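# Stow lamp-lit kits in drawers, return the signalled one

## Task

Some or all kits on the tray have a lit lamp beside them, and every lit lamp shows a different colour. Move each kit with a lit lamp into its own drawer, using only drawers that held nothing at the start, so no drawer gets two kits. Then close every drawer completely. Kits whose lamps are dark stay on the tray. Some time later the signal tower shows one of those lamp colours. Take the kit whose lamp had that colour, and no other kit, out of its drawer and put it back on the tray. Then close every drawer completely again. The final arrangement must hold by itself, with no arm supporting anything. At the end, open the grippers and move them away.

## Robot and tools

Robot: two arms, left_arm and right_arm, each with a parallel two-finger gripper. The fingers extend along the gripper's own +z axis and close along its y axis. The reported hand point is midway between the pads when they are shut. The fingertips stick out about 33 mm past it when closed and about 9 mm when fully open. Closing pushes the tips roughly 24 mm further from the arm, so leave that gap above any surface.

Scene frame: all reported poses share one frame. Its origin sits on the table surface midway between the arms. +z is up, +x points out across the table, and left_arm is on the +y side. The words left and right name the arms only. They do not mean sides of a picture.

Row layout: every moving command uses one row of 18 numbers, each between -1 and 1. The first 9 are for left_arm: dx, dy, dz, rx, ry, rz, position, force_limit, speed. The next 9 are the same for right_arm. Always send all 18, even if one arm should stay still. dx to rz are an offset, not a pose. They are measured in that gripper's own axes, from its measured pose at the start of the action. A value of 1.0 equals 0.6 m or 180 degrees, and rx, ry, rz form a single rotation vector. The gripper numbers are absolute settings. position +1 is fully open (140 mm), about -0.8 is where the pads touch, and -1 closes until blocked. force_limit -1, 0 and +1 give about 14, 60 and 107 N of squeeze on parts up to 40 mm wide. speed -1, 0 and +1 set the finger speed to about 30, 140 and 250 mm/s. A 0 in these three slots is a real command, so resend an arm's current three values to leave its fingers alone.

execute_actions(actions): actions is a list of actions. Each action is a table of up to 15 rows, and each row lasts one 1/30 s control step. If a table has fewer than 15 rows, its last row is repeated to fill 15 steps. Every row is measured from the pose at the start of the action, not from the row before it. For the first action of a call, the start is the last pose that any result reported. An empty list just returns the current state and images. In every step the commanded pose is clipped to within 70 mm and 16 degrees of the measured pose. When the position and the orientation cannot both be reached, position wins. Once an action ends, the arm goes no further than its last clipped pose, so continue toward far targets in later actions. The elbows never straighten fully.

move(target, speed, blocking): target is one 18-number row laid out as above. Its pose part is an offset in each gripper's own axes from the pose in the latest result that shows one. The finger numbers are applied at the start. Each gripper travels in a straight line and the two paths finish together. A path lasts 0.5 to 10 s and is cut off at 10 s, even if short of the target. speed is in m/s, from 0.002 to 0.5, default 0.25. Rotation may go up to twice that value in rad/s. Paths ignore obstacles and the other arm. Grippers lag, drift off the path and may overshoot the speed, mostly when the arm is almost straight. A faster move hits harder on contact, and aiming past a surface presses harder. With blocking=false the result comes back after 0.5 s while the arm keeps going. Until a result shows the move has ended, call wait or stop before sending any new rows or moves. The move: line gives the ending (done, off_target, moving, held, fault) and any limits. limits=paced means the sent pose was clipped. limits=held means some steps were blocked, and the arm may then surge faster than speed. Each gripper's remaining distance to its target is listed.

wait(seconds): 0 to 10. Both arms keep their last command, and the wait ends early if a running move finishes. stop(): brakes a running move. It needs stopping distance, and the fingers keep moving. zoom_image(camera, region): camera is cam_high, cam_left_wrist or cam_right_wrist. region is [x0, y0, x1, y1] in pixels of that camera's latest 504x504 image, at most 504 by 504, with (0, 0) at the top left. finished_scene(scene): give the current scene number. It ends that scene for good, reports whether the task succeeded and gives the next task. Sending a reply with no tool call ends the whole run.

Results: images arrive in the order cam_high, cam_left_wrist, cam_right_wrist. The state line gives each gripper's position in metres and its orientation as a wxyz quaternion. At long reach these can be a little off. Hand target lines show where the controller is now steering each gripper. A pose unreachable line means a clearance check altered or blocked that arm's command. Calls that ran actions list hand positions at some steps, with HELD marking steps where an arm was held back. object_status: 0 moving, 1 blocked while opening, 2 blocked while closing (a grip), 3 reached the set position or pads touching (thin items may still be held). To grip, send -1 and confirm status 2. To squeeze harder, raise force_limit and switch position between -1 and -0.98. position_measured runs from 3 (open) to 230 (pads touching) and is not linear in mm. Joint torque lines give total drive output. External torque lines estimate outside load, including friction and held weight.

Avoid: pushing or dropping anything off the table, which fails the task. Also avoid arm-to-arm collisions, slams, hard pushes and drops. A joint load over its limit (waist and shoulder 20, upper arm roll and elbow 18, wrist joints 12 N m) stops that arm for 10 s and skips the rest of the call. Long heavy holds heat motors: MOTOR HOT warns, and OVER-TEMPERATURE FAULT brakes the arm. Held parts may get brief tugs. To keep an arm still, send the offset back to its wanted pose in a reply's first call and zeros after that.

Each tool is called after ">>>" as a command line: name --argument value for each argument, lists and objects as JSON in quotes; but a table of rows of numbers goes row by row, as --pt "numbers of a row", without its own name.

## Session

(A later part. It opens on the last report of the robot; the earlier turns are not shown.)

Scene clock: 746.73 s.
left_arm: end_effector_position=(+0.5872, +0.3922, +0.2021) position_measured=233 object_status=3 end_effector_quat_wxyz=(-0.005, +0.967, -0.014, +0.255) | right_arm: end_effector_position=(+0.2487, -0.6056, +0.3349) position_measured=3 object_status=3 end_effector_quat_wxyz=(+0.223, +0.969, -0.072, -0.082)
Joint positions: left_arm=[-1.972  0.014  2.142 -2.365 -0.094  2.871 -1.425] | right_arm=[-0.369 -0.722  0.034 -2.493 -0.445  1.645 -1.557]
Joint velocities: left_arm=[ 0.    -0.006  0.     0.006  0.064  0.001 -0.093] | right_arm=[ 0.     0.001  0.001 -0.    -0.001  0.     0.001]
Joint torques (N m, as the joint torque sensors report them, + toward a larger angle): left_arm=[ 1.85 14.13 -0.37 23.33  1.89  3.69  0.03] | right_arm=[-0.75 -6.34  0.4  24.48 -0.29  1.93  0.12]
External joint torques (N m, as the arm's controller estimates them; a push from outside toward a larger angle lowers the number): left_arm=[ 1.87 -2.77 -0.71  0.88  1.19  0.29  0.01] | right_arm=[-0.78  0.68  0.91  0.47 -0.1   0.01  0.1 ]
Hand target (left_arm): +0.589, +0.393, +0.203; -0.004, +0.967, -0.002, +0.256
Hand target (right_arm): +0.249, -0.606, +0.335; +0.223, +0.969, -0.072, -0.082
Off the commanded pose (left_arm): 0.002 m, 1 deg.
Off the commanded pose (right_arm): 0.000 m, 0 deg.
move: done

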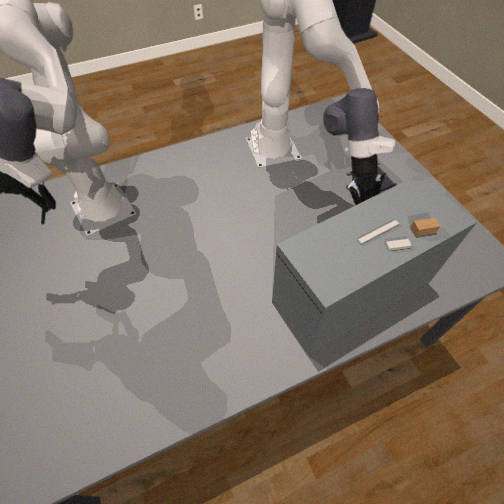

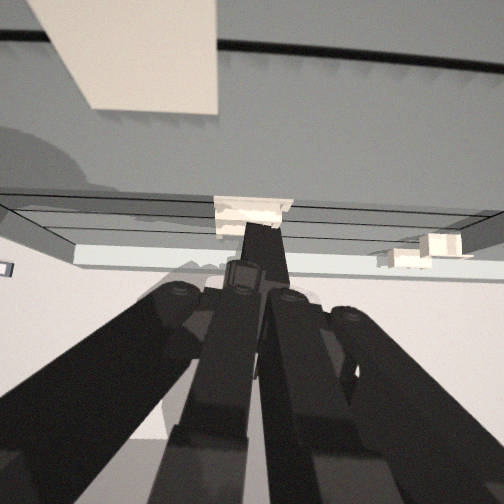

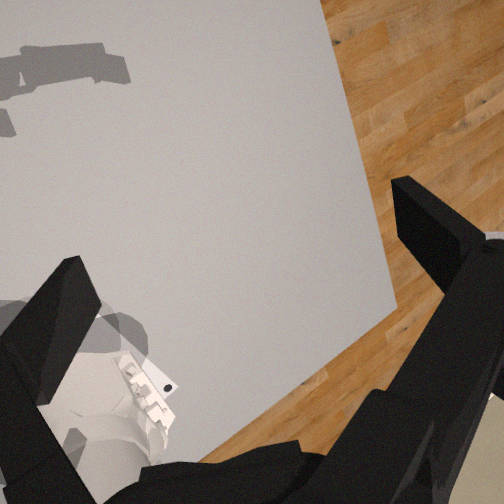

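>>> move --target '[0.026,0,0.015,0,0,0,-1,0,0,0,0,0,0,0,0,1,0,0]' --speed 0.02

>>> move --target '[-0.045,0,-0.02,0,0,0,-1,0,0,0,0,0,0,0,0,1,0,0]' --speed 0.04

>>> move --target '[-0.024,0,0.043,0,0,0,-1,0,0,0,0,0,0,0,0,1,0,0]' --speed 0.04

>>> move --target '[0.05,0,0.028,0,0,0,-1,0,0,0,0,0,0,0,0,1,0,0]' --speed 0.02

Scene clock: 749.97 s.
left_arm: end_effector_position=(+0.5954, +0.3933, +0.1955) position_measured=233 object_status=3 end_effector_quat_wxyz=(-0.010, +0.970, -0.022, +0.242) | right_arm: end_effector_position=(+0.2487, -0.6056, +0.3349) position_measured=3 object_status=3 end_effector_quat_wxyz=(+0.223, +0.969, -0.072, -0.082)
Joint positions: left_arm=[-1.994 -0.056  2.175 -2.317  0.088  2.837 -1.542] | right_arm=[-0.369 -0.722  0.034 -2.493 -0.445  1.645 -1.557]
Joint velocities: left_arm=[-0.014 -0.003  0.012  0.01   0.045 -0.018 -0.063] | right_arm=[-0.001 -0.001  0.001  0.001  0.    -0.001 -0.002]
Joint torques (N m, as the joint torque sensors report them, + toward a larger angle): left_arm=[-1.4  11.92 -0.26 27.75  1.53  6.81 -0.19] | right_arm=[-0.26 -6.42  0.51 24.38 -0.26  1.91  0.14]
External joint torques (N m, as the arm's controller estimates them; a push from outside toward a larger angle lowers the number): left_arm=[-1.47 -7.36  1.07  5.27  0.95  3.46 -0.2 ] | right_arm=[-0.26  0.69  1.06  0.3  -0.08 -0.02  0.12]
Hand target (left_arm): +0.605, +0.393, +0.203; -0.005, +0.967, -0.013, +0.255
Hand target (right_arm): +0.249, -0.606, +0.335; +0.223, +0.969, -0.072, -0.082
Off the commanded pose (left_arm): 0.012 m, 2 deg.
Off the commanded pose (right_arm): 0.000 m, 0 deg.
move: off_target (left_arm)

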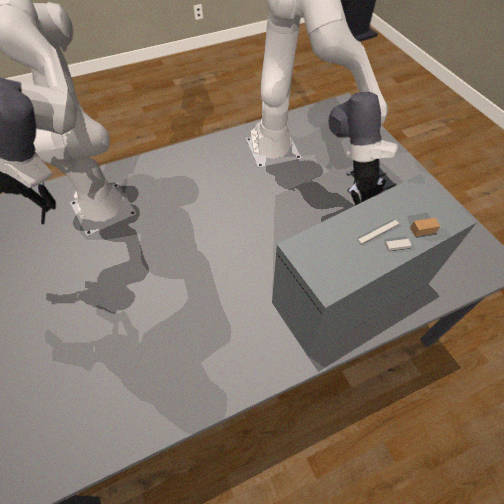

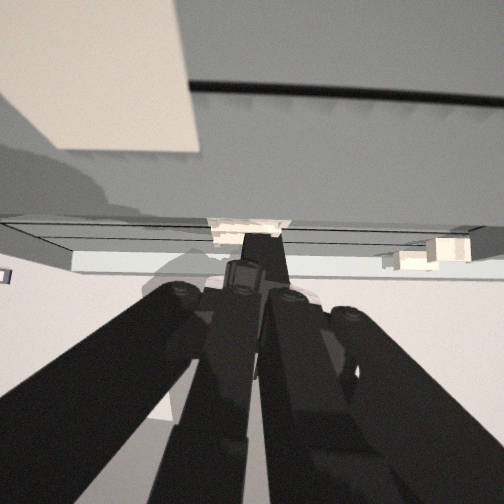

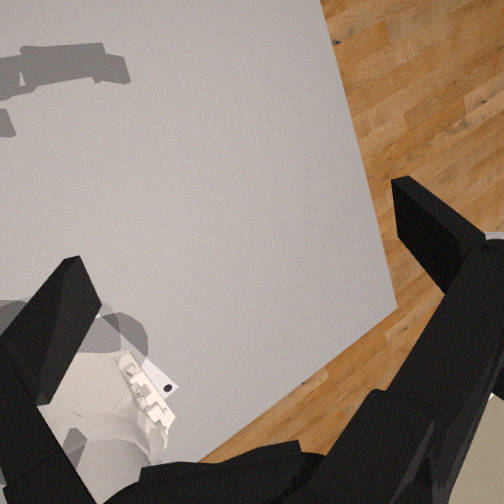

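Scene clock: 751.37 s.
left_arm: end_effector_position=(+0.5663, +0.3928, +0.1927) position_measured=233 object_status=3 end_effector_quat_wxyz=(-0.007, +0.971, -0.016, +0.240) | right_arm: end_effector_position=(+0.2487, -0.6056, +0.3349) position_measured=3 object_status=3 end_effector_quat_wxyz=(+0.223, +0.969, -0.072, -0.082)
Joint positions: left_arm=[-2.021  0.069  2.184 -2.41  -0.205  2.85  -1.34 ] | right_arm=[-0.369 -0.722  0.034 -2.493 -0.445  1.645 -1.557]
Joint velocities: left_arm=[-0.008  0.     0.008 -0.001 -0.019  0.002  0.054] | right_arm=[ 0.    -0.    -0.001  0.     0.     0.001  0.001]
Joint torques (N m, as the joint torque sensors report them, + toward a larger angle): left_arm=[-1.58 16.32  1.65 20.3  -0.41  3.81  0.41] | right_arm=[-0.48 -6.46  0.51 24.28 -0.29  1.9   0.1 ]
External joint torques (N m, as the arm's controller estimates them; a push from outside toward a larger angle lowers the number): left_arm=[-1.55 -0.05  0.08 -1.87 -1.17  0.45  0.4 ] | right_arm=[-0.52  0.65  1.02  0.21 -0.11 -0.03  0.08]
Hand target (left_arm): +0.566, +0.393, +0.193; -0.009, +0.970, -0.023, +0.241
Hand target (right_arm): +0.249, -0.606, +0.335; +0.223, +0.969, -0.072, -0.082
Off the commanded pose (left_arm): 0.002 m, 1 deg.
Off the commanded pose (right_arm): 0.000 m, 0 deg.
move: done

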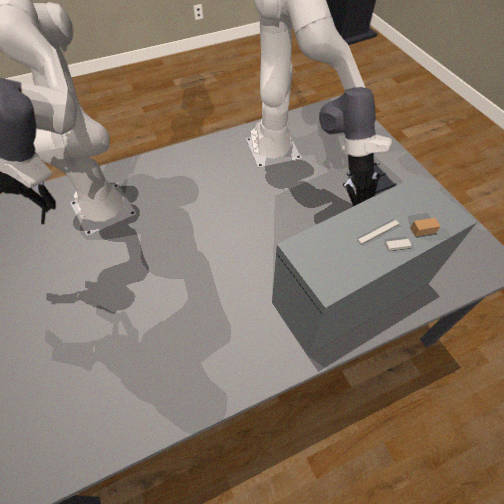

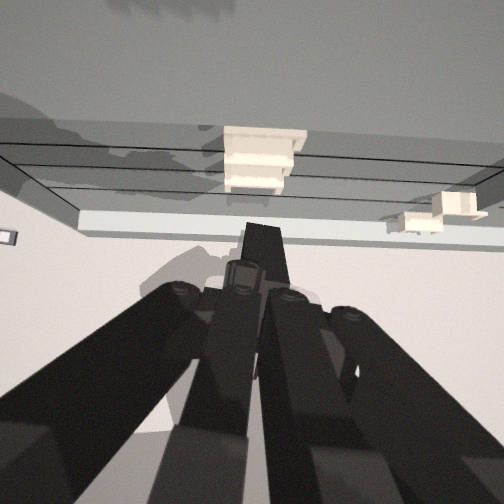

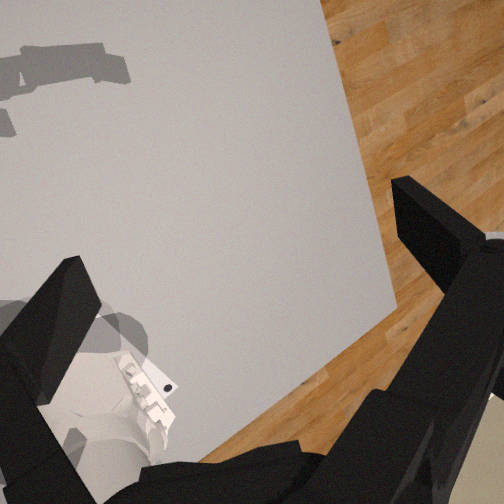

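Scene clock: 752.47 s.
left_arm: end_effector_position=(+0.5655, +0.3948, +0.1639) position_measured=233 object_status=3 end_effector_quat_wxyz=(-0.008, +0.971, -0.025, +0.240) | right_arm: end_effector_position=(+0.2487, -0.6056, +0.3349) position_measured=3 object_status=3 end_effector_quat_wxyz=(+0.223, +0.969, -0.072, -0.082)
Joint positions: left_arm=[-2.014 -0.023  2.197 -2.436 -0.015  2.933 -1.452] | right_arm=[-0.369 -0.722  0.034 -2.493 -0.445  1.645 -1.557]
Joint velocities: left_arm=[-0.013 -0.002  0.013  0.001  0.059  0.014 -0.086] | right_arm=[ 0.     0.     0.    -0.001 -0.001  0.    -0.   ]
Joint torques (N m, as the joint torque sensors report them, + toward a larger angle): left_arm=[-1.48 15.34 -0.23 19.77  1.62  3.82 -0.06] | right_arm=[-0.47 -6.59  0.49 24.41 -0.3   1.95  0.12]
External joint torques (N m, as the arm's controller estimates them; a push from outside toward a larger angle lowers the number): left_arm=[-1.61 -3.02  0.17 -1.69  1.03  0.43 -0.07] | right_arm=[-0.49  0.57  1.02  0.3  -0.12  0.02  0.1 ]
Hand target (left_arm): +0.566, +0.394, +0.164; -0.006, +0.970, -0.016, +0.241
Hand target (right_arm): +0.249, -0.606, +0.335; +0.223, +0.969, -0.072, -0.082
Off the commanded pose (left_arm): 0.002 m, 1 deg.
Off the commanded pose (right_arm): 0.000 m, 0 deg.
move: done

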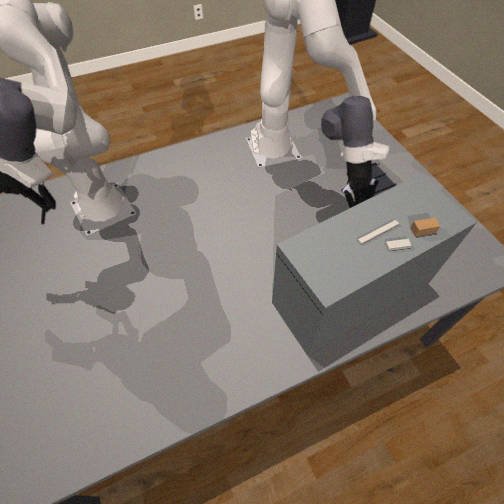

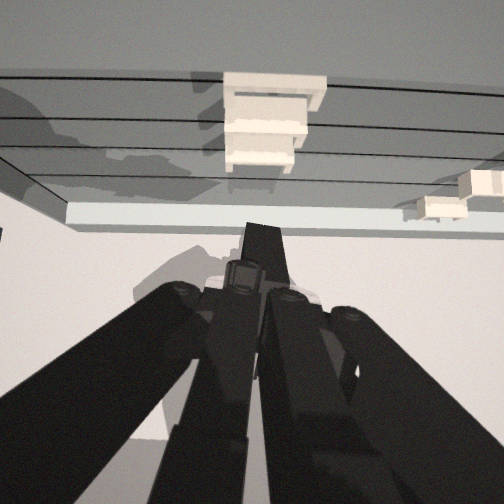

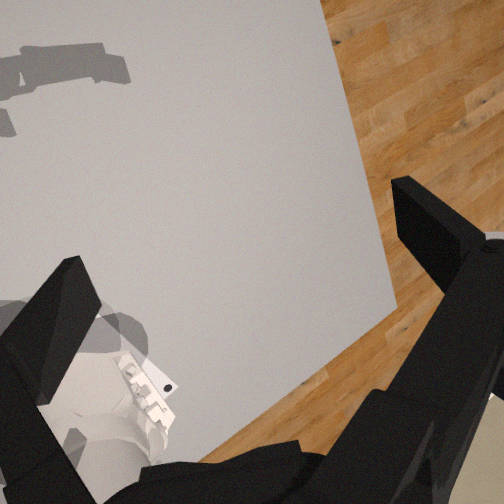

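Scene clock: 754.40 s.
left_arm: end_effector_position=(+0.5969, +0.3956, +0.1616) position_measured=233 object_status=3 end_effector_quat_wxyz=(-0.009, +0.971, -0.029, +0.238) | right_arm: end_effector_position=(+0.2487, -0.6056, +0.3349) position_measured=3 object_status=3 end_effector_quat_wxyz=(+0.223, +0.969, -0.072, -0.082)
Joint positions: left_arm=[-2.172 -0.142  2.373 -2.321  0.241  2.897 -1.634] | right_arm=[-0.369 -0.722  0.034 -2.493 -0.445  1.645 -1.557]
Joint velocities: left_arm=[-0.036  0.001  0.033  0.008  0.011 -0.01  -0.042] | right_arm=[-0.     0.     0.001  0.    -0.001 -0.     0.   ]
Joint torques (N m, as the joint torque sensors report them, + toward a larger angle): left_arm=[-1.38 23.23 -3.51 24.03  1.5   3.79 -0.12] | right_arm=[-0.45 -6.44  0.49 24.38 -0.29  1.91  0.11]
External joint torques (N m, as the arm's controller estimates them; a push from outside toward a larger angle lowers the number): left_arm=[-1.41 -2.29 -0.56  2.3   1.04  0.43 -0.14] | right_arm=[-0.5   0.63  0.96  0.33 -0.11 -0.01  0.09]
Hand target (left_arm): +0.600, +0.395, +0.164; -0.008, +0.970, -0.024, +0.241
Hand target (right_arm): +0.249, -0.606, +0.335; +0.223, +0.969, -0.072, -0.082
Off the commanded pose (left_arm): 0.004 m, 0 deg.
Off the commanded pose (right_arm): 0.000 m, 0 deg.
move: off_target (left_arm)

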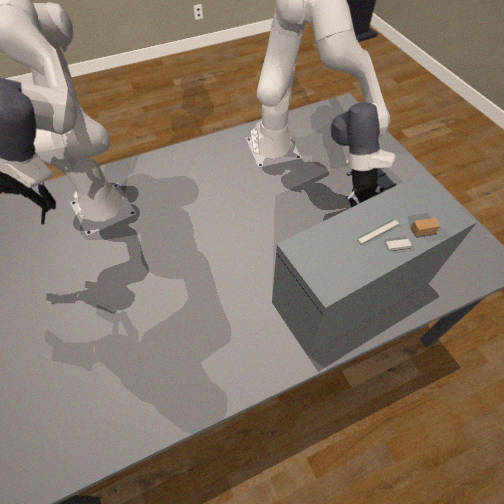

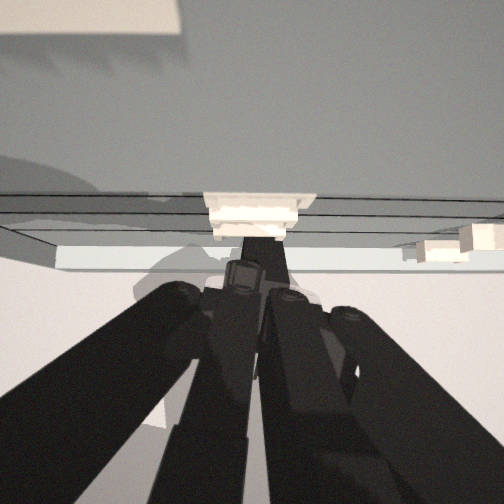

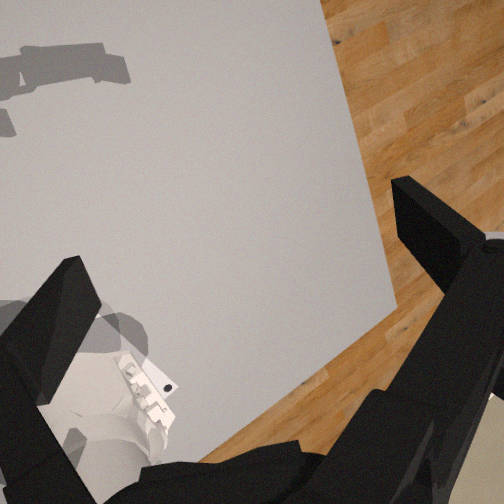

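>>> move --target '[-0.04,0,-0.025,0,0,0,-1,0,0,0,0,0,0,0,0,1,0,0]' --speed 0.04

>>> move --target '[0.014,0,-0.026,0,0,0,-1,0,0,0,0,0,0,0,0,1,0,0]' --speed 0.04

>>> move --target '[0.05,0,0.022,0,0,0,-1,0,0,0,0,0,0,0,0,1,0,0]' --speed 0.02

>>> move --target '[-0.038,0,-0.025,0,0,0,-1,0,0,0,0,0,0,0,0,1,0,0]' --speed 0.04

>>> move --target '[0.024,0,-0.046,0,0.01,0,-1,0,0,0,0,0,0,0,0,1,0,0]' --speed 0.04

>>> move --target '[0.048,0,0.024,0,0,0,-1,0,0,0,0,0,0,0,0,1,0,0]' --speed 0.02

>>> move --target '[-0.12,0,-0.1,0,0,0,-1,0,0,0,0,0,0,0,0,1,0,0]' --speed 0.08

Scene clock: 760.03 s.
left_arm: end_effector_position=(+0.5690, +0.3949, +0.1626) position_measured=233 object_status=3 end_effector_quat_wxyz=(-0.008, +0.972, -0.016, +0.235) | right_arm: end_effector_position=(+0.2487, -0.6056, +0.3349) position_measured=3 object_status=3 end_effector_quat_wxyz=(+0.223, +0.969, -0.072, -0.082)
Joint positions: left_arm=[-2.078 -0.042  2.265 -2.417  0.051  2.918 -1.523] | right_arm=[-0.369 -0.722  0.034 -2.493 -0.445  1.645 -1.557]
Joint velocities: left_arm=[ 0.042  0.005 -0.041 -0.007 -0.091  0.007  0.125] | right_arm=[ 0.001 -0.    -0.    -0.    -0.001 -0.001 -0.001]
Joint torques (N m, as the joint torque sensors report them, + toward a larger angle): left_arm=[ 2.34 20.53 -2.06 19.45 -0.55  3.72  0.42] | right_arm=[-0.57 -6.39  0.6  24.25 -0.28  1.93  0.11]
External joint torques (N m, as the arm's controller estimates them; a push from outside toward a larger angle lowers the number): left_arm=[ 2.46  0.24 -1.04 -2.03 -1.15  0.36  0.41] | right_arm=[-0.58  0.73  1.14  0.18 -0.09  0.01  0.09]
Hand target (left_arm): +0.569, +0.396, +0.163; -0.010, +0.971, -0.029, +0.236
Hand target (right_arm): +0.249, -0.606, +0.335; +0.223, +0.969, -0.072, -0.082
Off the commanded pose (left_arm): 0.002 m, 2 deg.
Off the commanded pose (right_arm): 0.000 m, 0 deg.
move: done

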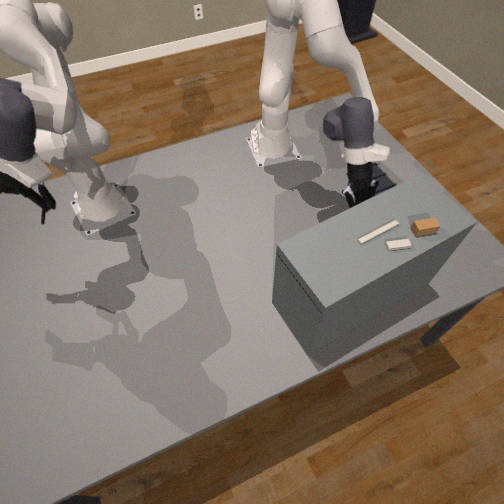

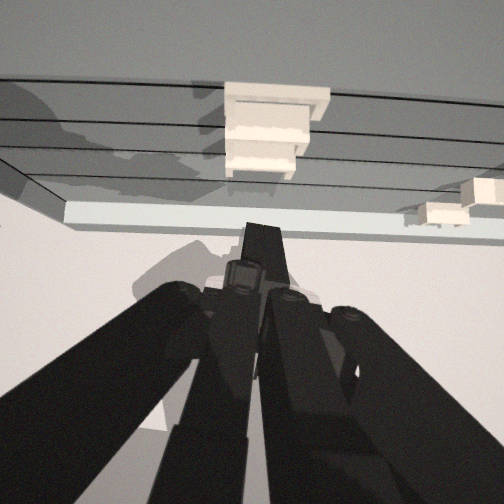

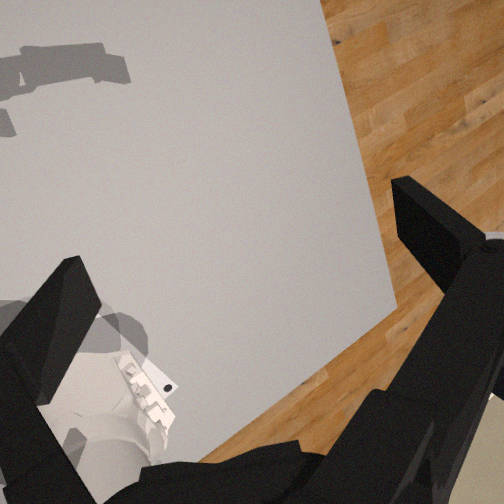

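Scene clock: 760.77 s.
left_arm: end_effector_position=(+0.5696, +0.3946, +0.1797) position_measured=233 object_status=3 end_effector_quat_wxyz=(-0.007, +0.972, -0.008, +0.236) | right_arm: end_effector_position=(+0.2487, -0.6056, +0.3349) position_measured=3 object_status=3 end_effector_quat_wxyz=(+0.223, +0.969, -0.072, -0.082)
Joint positions: left_arm=[-2.075  0.01   2.251 -2.406 -0.058  2.877 -1.463] | right_arm=[-0.369 -0.722  0.034 -2.493 -0.445  1.645 -1.557]
Joint velocities: left_arm=[ 0.001  0.002  0.001  0.    -0.046 -0.024  0.067] | right_arm=[ 0.001 -0.001 -0.    -0.001  0.     0.     0.002]
Joint torques (N m, as the joint torque sensors report them, + toward a larger angle): left_arm=[ 0.36 18.73 -1.1  21.85 -0.5   3.    0.12] | right_arm=[-0.62 -6.28  0.34 24.27 -0.32  1.93  0.11]
External joint torques (N m, as the arm's controller estimates them; a push from outside toward a larger angle lowers the number): left_arm=[ 0.3  -0.36 -1.38 -0.08 -1.15 -0.37  0.11] | right_arm=[-0.63  0.8   0.88  0.27 -0.14  0.01  0.09]
Hand target (left_arm): +0.569, +0.394, +0.180; -0.008, +0.972, -0.016, +0.235
Hand target (right_arm): +0.249, -0.606, +0.335; +0.223, +0.969, -0.072, -0.082
Off the commanded pose (left_arm): 0.001 m, 1 deg.
Off the commanded pose (right_arm): 0.000 m, 0 deg.
move: done

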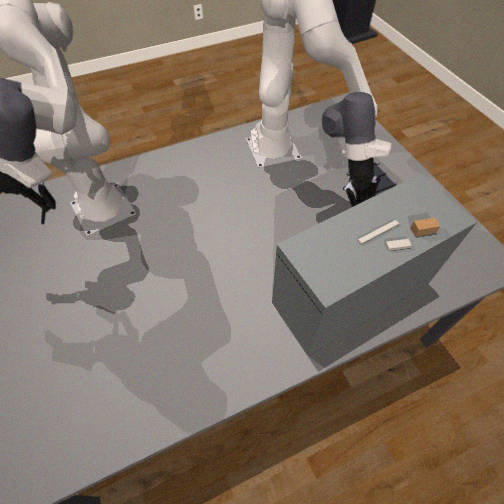

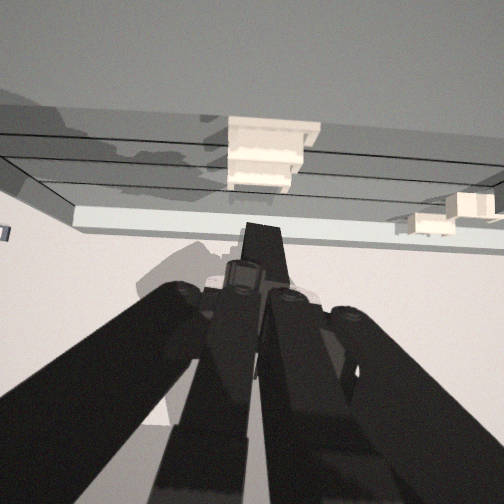

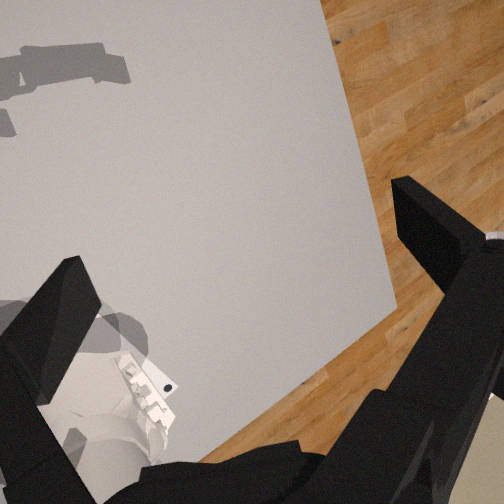

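Scene clock: 762.63 s.
left_arm: end_effector_position=(+0.5925, +0.3966, +0.1729) position_measured=233 object_status=3 end_effector_quat_wxyz=(-0.008, +0.974, -0.013, +0.224) | right_arm: end_effector_position=(+0.2487, -0.6056, +0.3349) position_measured=3 object_status=3 end_effector_quat_wxyz=(+0.223, +0.969, -0.072, -0.082)
Joint positions: left_arm=[-2.138 -0.108  2.329 -2.304  0.178  2.827 -1.624] | right_arm=[-0.369 -0.722  0.034 -2.493 -0.445  1.645 -1.557]
Joint velocities: left_arm=[-0.024 -0.002  0.021  0.006  0.022 -0.012 -0.049] | right_arm=[ 0.001  0.001  0.     0.     0.002 -0.    -0.001]
Joint torques (N m, as the joint torque sensors report them, + toward a larger angle): left_arm=[-0.54 23.39 -2.39 27.99  1.64  5.71 -0.06] | right_arm=[-0.22 -6.27  0.42 24.19 -0.27  1.93  0.11]
External joint torques (N m, as the arm's controller estimates them; a push from outside toward a larger angle lowers the number): left_arm=[-0.53 -0.75  0.    5.78  1.12  2.37 -0.08] | right_arm=[-0.26  0.77  0.92  0.16 -0.1   0.    0.09]
Hand target (left_arm): +0.602, +0.396, +0.183; -0.008, +0.971, -0.007, +0.238
Hand target (right_arm): +0.249, -0.606, +0.335; +0.223, +0.969, -0.072, -0.082
Off the commanded pose (left_arm): 0.013 m, 2 deg.
Off the commanded pose (right_arm): 0.000 m, 0 deg.
move: off_target (left_arm)

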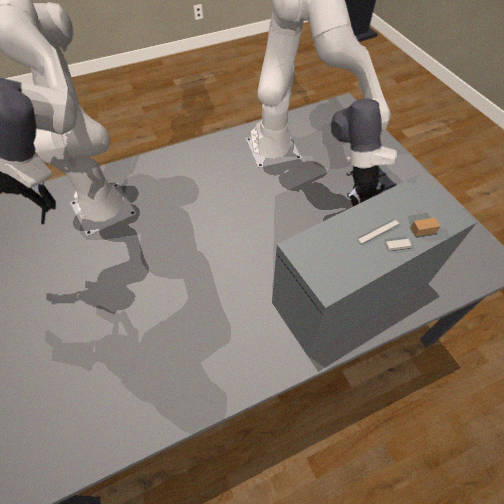

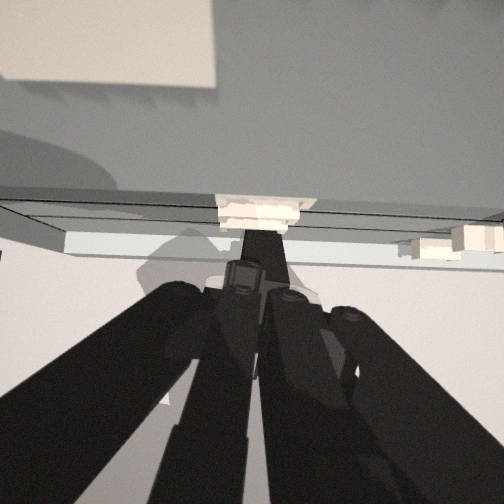

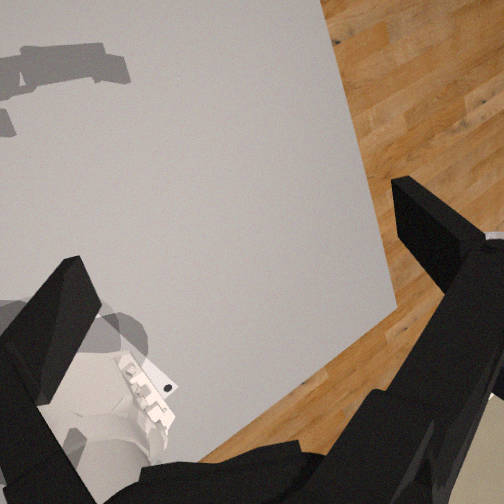

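Scene clock: 763.60 s.
left_arm: end_effector_position=(+0.5657, +0.3954, +0.1756) position_measured=233 object_status=3 end_effector_quat_wxyz=(-0.007, +0.975, -0.001, +0.222) | right_arm: end_effector_position=(+0.2487, -0.6056, +0.3349) position_measured=3 object_status=3 end_effector_quat_wxyz=(+0.223, +0.969, -0.072, -0.082)
Joint positions: left_arm=[-2.099  0.002  2.278 -2.392 -0.027  2.838 -1.501] | right_arm=[-0.369 -0.722  0.034 -2.493 -0.445  1.645 -1.557]
Joint velocities: left_arm=[ 0.001  0.003  0.003 -0.006 -0.07   0.003  0.109] | right_arm=[-0.001  0.    -0.     0.     0.     0.001  0.002]
Joint torques (N m, as the joint torque sensors report them, + toward a larger angle): left_arm=[ 1.59 19.37 -1.7  19.36 -0.68  3.83  0.34] | right_arm=[-0.49 -6.52  0.33 24.26 -0.25  1.92  0.12]
External joint torques (N m, as the arm's controller estimates them; a push from outside toward a larger angle lowers the number): left_arm=[ 1.43 -0.48 -1.91 -2.68 -1.31  0.49  0.33] | right_arm=[-0.47  0.53  0.89  0.22 -0.06  0.    0.1 ]
Hand target (left_arm): +0.565, +0.396, +0.176; -0.009, +0.975, -0.013, +0.223
Hand target (right_arm): +0.249, -0.606, +0.335; +0.223, +0.969, -0.072, -0.082
Off the commanded pose (left_arm): 0.002 m, 1 deg.
Off the commanded pose (right_arm): 0.000 m, 0 deg.
move: done

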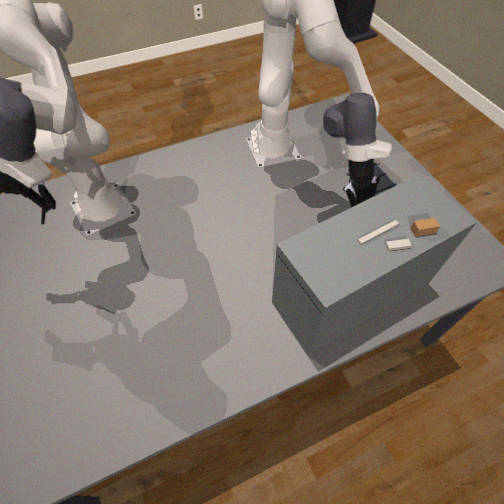

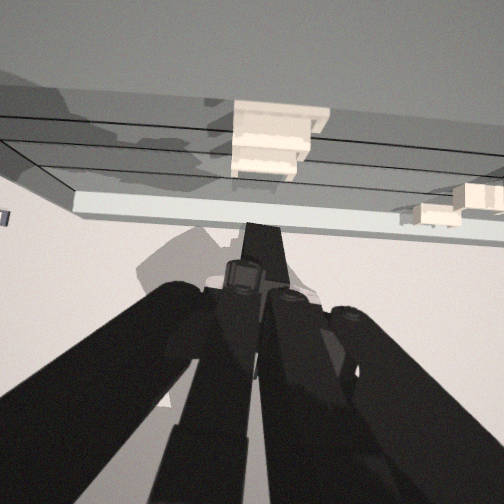

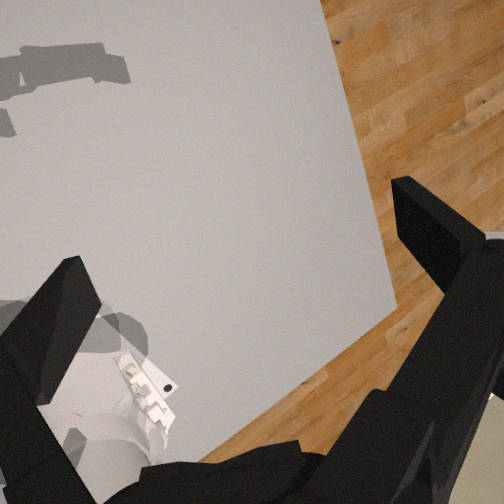

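Scene clock: 764.63 s.
left_arm: end_effector_position=(+0.5667, +0.3950, +0.2057) position_measured=233 object_status=3 end_effector_quat_wxyz=(-0.006, +0.971, +0.007, +0.237) | right_arm: end_effector_position=(+0.2487, -0.6056, +0.3349) position_measured=3 object_status=3 end_effector_quat_wxyz=(+0.223, +0.969, -0.072, -0.082)
Joint positions: left_arm=[-2.127  0.09   2.296 -2.391 -0.188  2.806 -1.403] | right_arm=[-0.369 -0.722  0.034 -2.493 -0.445  1.645 -1.557]
Joint velocities: left_arm=[-0.015  0.001  0.019 -0.001 -0.034 -0.012  0.067] | right_arm=[ 0.     0.     0.001  0.001  0.    -0.     0.002]
Joint torques (N m, as the joint torque sensors report them, + toward a larger angle): left_arm=[-1.89 18.13  2.66 22.62 -0.45  2.94  0.39] | right_arm=[-0.52 -6.32  0.66 24.65 -0.28  1.9   0.14]
External joint torques (N m, as the arm's controller estimates them; a push from outside toward a larger angle lowers the number): left_arm=[-1.9  -0.21  0.74  0.15 -1.19 -0.4   0.38] | right_arm=[-0.54  0.86  1.17  0.52 -0.09 -0.03  0.12]
Hand target (left_arm): +0.567, +0.394, +0.206; -0.007, +0.972, -0.001, +0.237
Hand target (right_arm): +0.249, -0.606, +0.335; +0.223, +0.969, -0.072, -0.082
Off the commanded pose (left_arm): 0.001 m, 1 deg.
Off the commanded pose (right_arm): 0.000 m, 0 deg.
move: done

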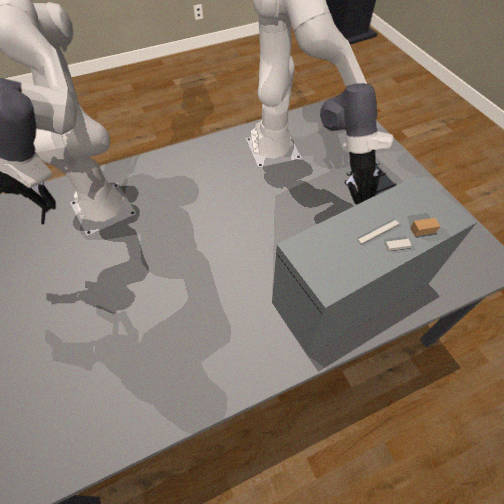

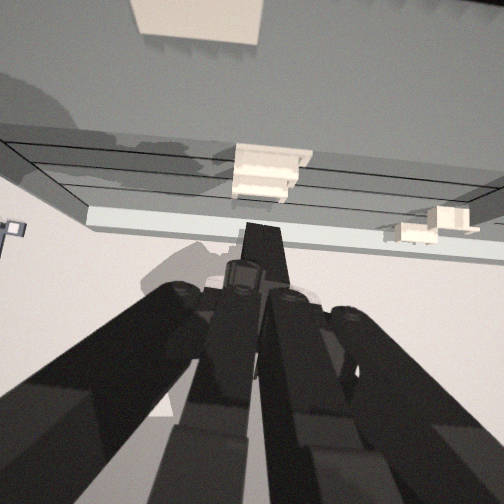

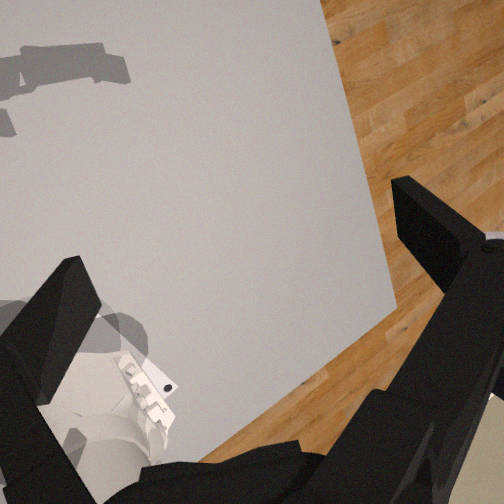

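Scene clock: 766.47 s.
left_arm: end_effector_position=(+0.5923, +0.3965, +0.1999) position_measured=233 object_status=3 end_effector_quat_wxyz=(-0.007, +0.973, +0.000, +0.229) | right_arm: end_effector_position=(+0.2487, -0.6056, +0.3349) position_measured=3 object_status=3 end_effector_quat_wxyz=(+0.223, +0.969, -0.072, -0.082)
Joint positions: left_arm=[-2.113 -0.036  2.295 -2.297  0.046  2.783 -1.556] | right_arm=[-0.369 -0.722  0.034 -2.493 -0.445  1.645 -1.557]
Joint velocities: left_arm=[-0.002 -0.006  0.     0.007  0.038 -0.012 -0.058] | right_arm=[-0.    -0.001  0.001  0.    -0.001 -0.    -0.   ]
Joint torques (N m, as the joint torque sensors report them, + toward a larger angle): left_arm=[-0.82 19.69  0.09 27.22  1.66  4.86 -0.14] | right_arm=[-0.57 -6.39  0.44 24.48 -0.29  1.9   0.13]
External joint torques (N m, as the arm's controller estimates them; a push from outside toward a larger angle lowers the number): left_arm=[-0.83 -2.16  0.91  4.46  1.04  1.52 -0.15] | right_arm=[-0.58  0.75  0.97  0.42 -0.11 -0.02  0.11]
Hand target (left_arm): +0.599, +0.397, +0.207; -0.007, +0.971, +0.008, +0.238
Hand target (right_arm): +0.249, -0.606, +0.335; +0.223, +0.969, -0.072, -0.082
Off the commanded pose (left_arm): 0.009 m, 1 deg.
Off the commanded pose (right_arm): 0.000 m, 0 deg.
move: off_target (left_arm)

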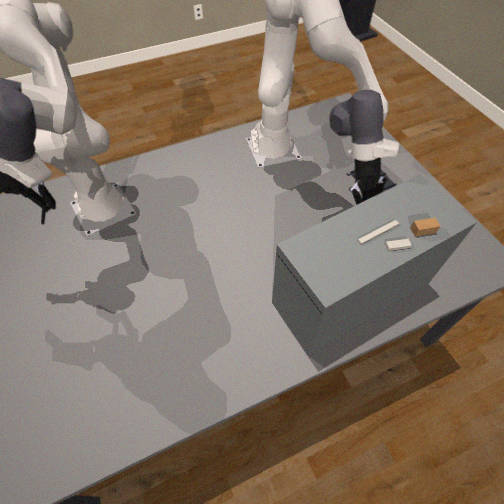

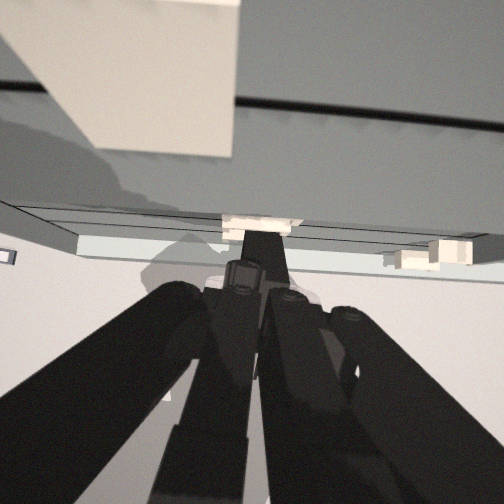

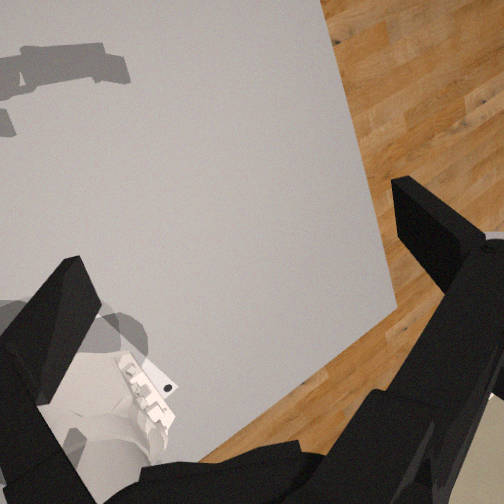

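Scene clock: 768.23 s.
left_arm: end_effector_position=(+0.5026, +0.3945, +0.2227) position_measured=233 object_status=3 end_effector_quat_wxyz=(-0.005, +0.973, +0.005, +0.230) | right_arm: end_effector_position=(+0.2487, -0.6056, +0.3349) position_measured=3 object_status=3 end_effector_quat_wxyz=(+0.223, +0.969, -0.072, -0.082)
Joint positions: left_arm=[-2.358  0.327  2.518 -2.547 -0.442  2.713 -1.211] | right_arm=[-0.369 -0.722  0.034 -2.493 -0.445  1.645 -1.557]
Joint velocities: left_arm=[-0.017  0.     0.018 -0.001  0.001  0.001  0.031] | right_arm=[-0.     0.     0.     0.002 -0.001  0.001  0.001]
Joint torques (N m, as the joint torque sensors report them, + toward a larger angle): left_arm=[-1.34 14.5   5.43 20.69  0.41  2.86  0.4 ] | right_arm=[-0.69 -6.29  0.49 24.43 -0.25  1.92  0.11]
External joint torques (N m, as the arm's controller estimates them; a push from outside toward a larger angle lowers the number): left_arm=[-1.41 -1.03  0.72 -1.72 -0.43 -0.42  0.39] | right_arm=[-0.72  0.87  1.    0.32 -0.07 -0.02  0.09]
Hand target (left_arm): +0.501, +0.394, +0.221; -0.006, +0.974, -0.001, +0.228
Hand target (right_arm): +0.249, -0.606, +0.335; +0.223, +0.969, -0.072, -0.082
Off the commanded pose (left_arm): 0.002 m, 1 deg.
Off the commanded pose (right_arm): 0.000 m, 0 deg.
move: done

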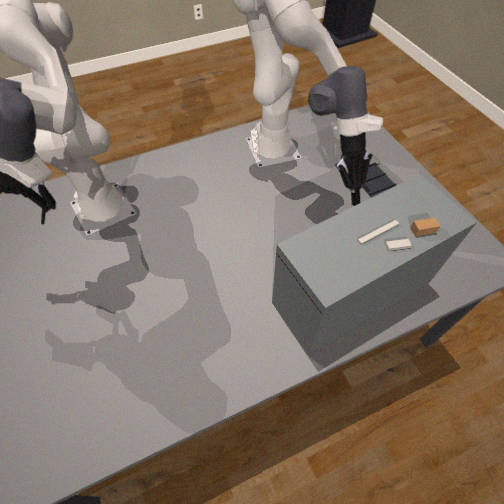

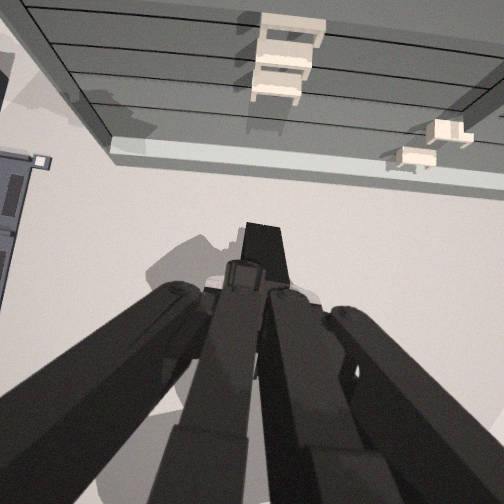

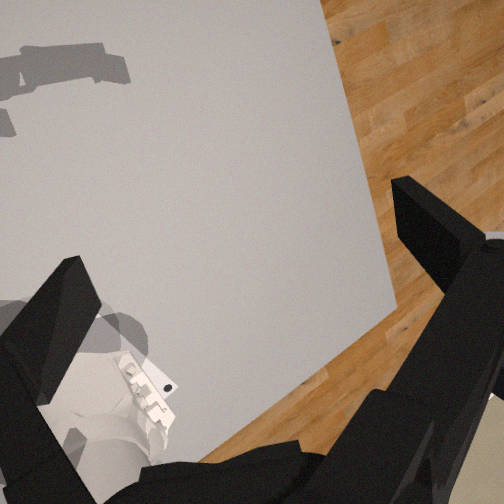

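>>> move --target '[-0.07,-0.2,-0.09,0,0,0,-1,0,0,0,0,0,0,0,0,1,0,0]' --speed 0.12

Scene clock: 770.93 s.
left_arm: end_effector_position=(+0.4395, +0.5165, +0.2541) position_measured=233 object_status=3 end_effector_quat_wxyz=(-0.006, +0.973, +0.014, +0.231) | right_arm: end_effector_position=(+0.2487, -0.6056, +0.3349) position_measured=3 object_status=3 end_effector_quat_wxyz=(+0.223, +0.969, -0.072, -0.082)
Joint positions: left_arm=[-2.417  0.458  2.887 -2.608 -0.461  2.569 -0.925] | right_arm=[-0.369 -0.722  0.034 -2.493 -0.445  1.645 -1.557]
Joint velocities: left_arm=[-0.    -0.001  0.    -0.001 -0.    -0.004  0.032] | right_arm=[ 0.001 -0.001  0.     0.    -0.    -0.001 -0.002]
Joint torques (N m, as the joint torque sensors report them, + toward a larger angle): left_arm=[-1.37 15.58  2.43 21.82  1.8   2.76  0.37] | right_arm=[-0.57 -6.46  0.1  24.38 -0.28  1.9   0.13]
External joint torques (N m, as the arm's controller estimates them; a push from outside toward a larger angle lowers the number): left_arm=[-1.33  0.5   0.16 -1.9   0.92 -0.39  0.36] | right_arm=[-0.57  0.64  0.65  0.32 -0.09 -0.02  0.11]
Hand target (left_arm): +0.438, +0.515, +0.253; -0.007, +0.973, +0.006, +0.229
Hand target (right_arm): +0.249, -0.606, +0.335; +0.223, +0.969, -0.072, -0.082
Off the commanded pose (left_arm): 0.003 m, 1 deg.
Off the commanded pose (right_arm): 0.000 m, 0 deg.
joint sent to its limit (left arm) — the command would take joint 3 (upper arm roll) past its upper limit, so that joint was sent only as far as its limit.
move: done

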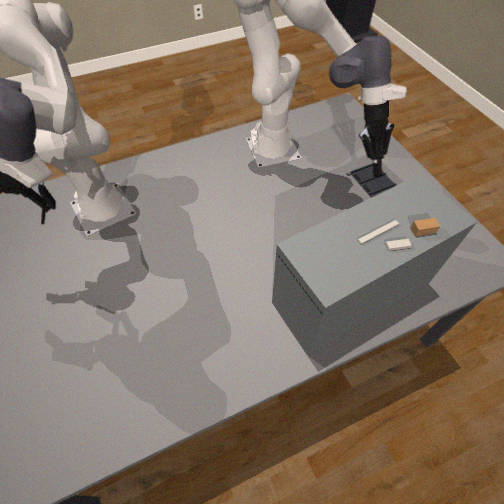

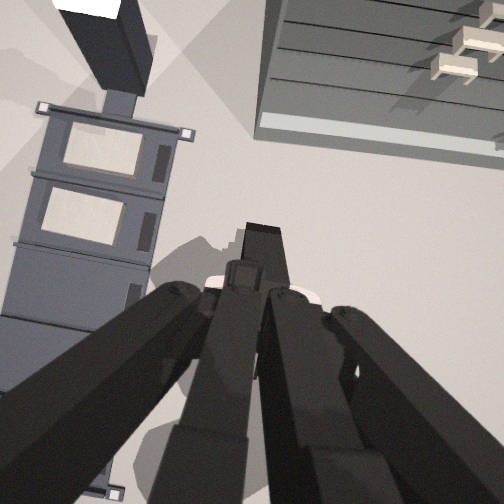

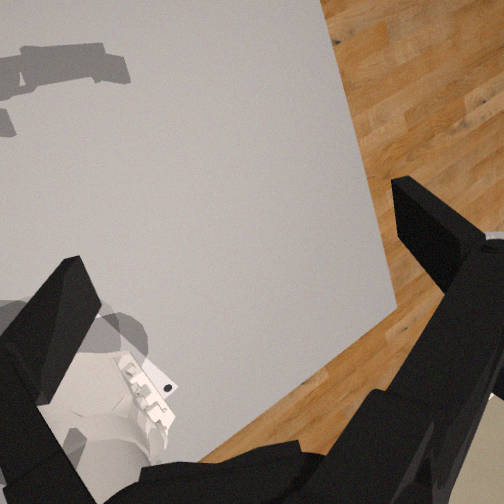

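>>> finished_scene --scene 2

The scene is finished: the task was done.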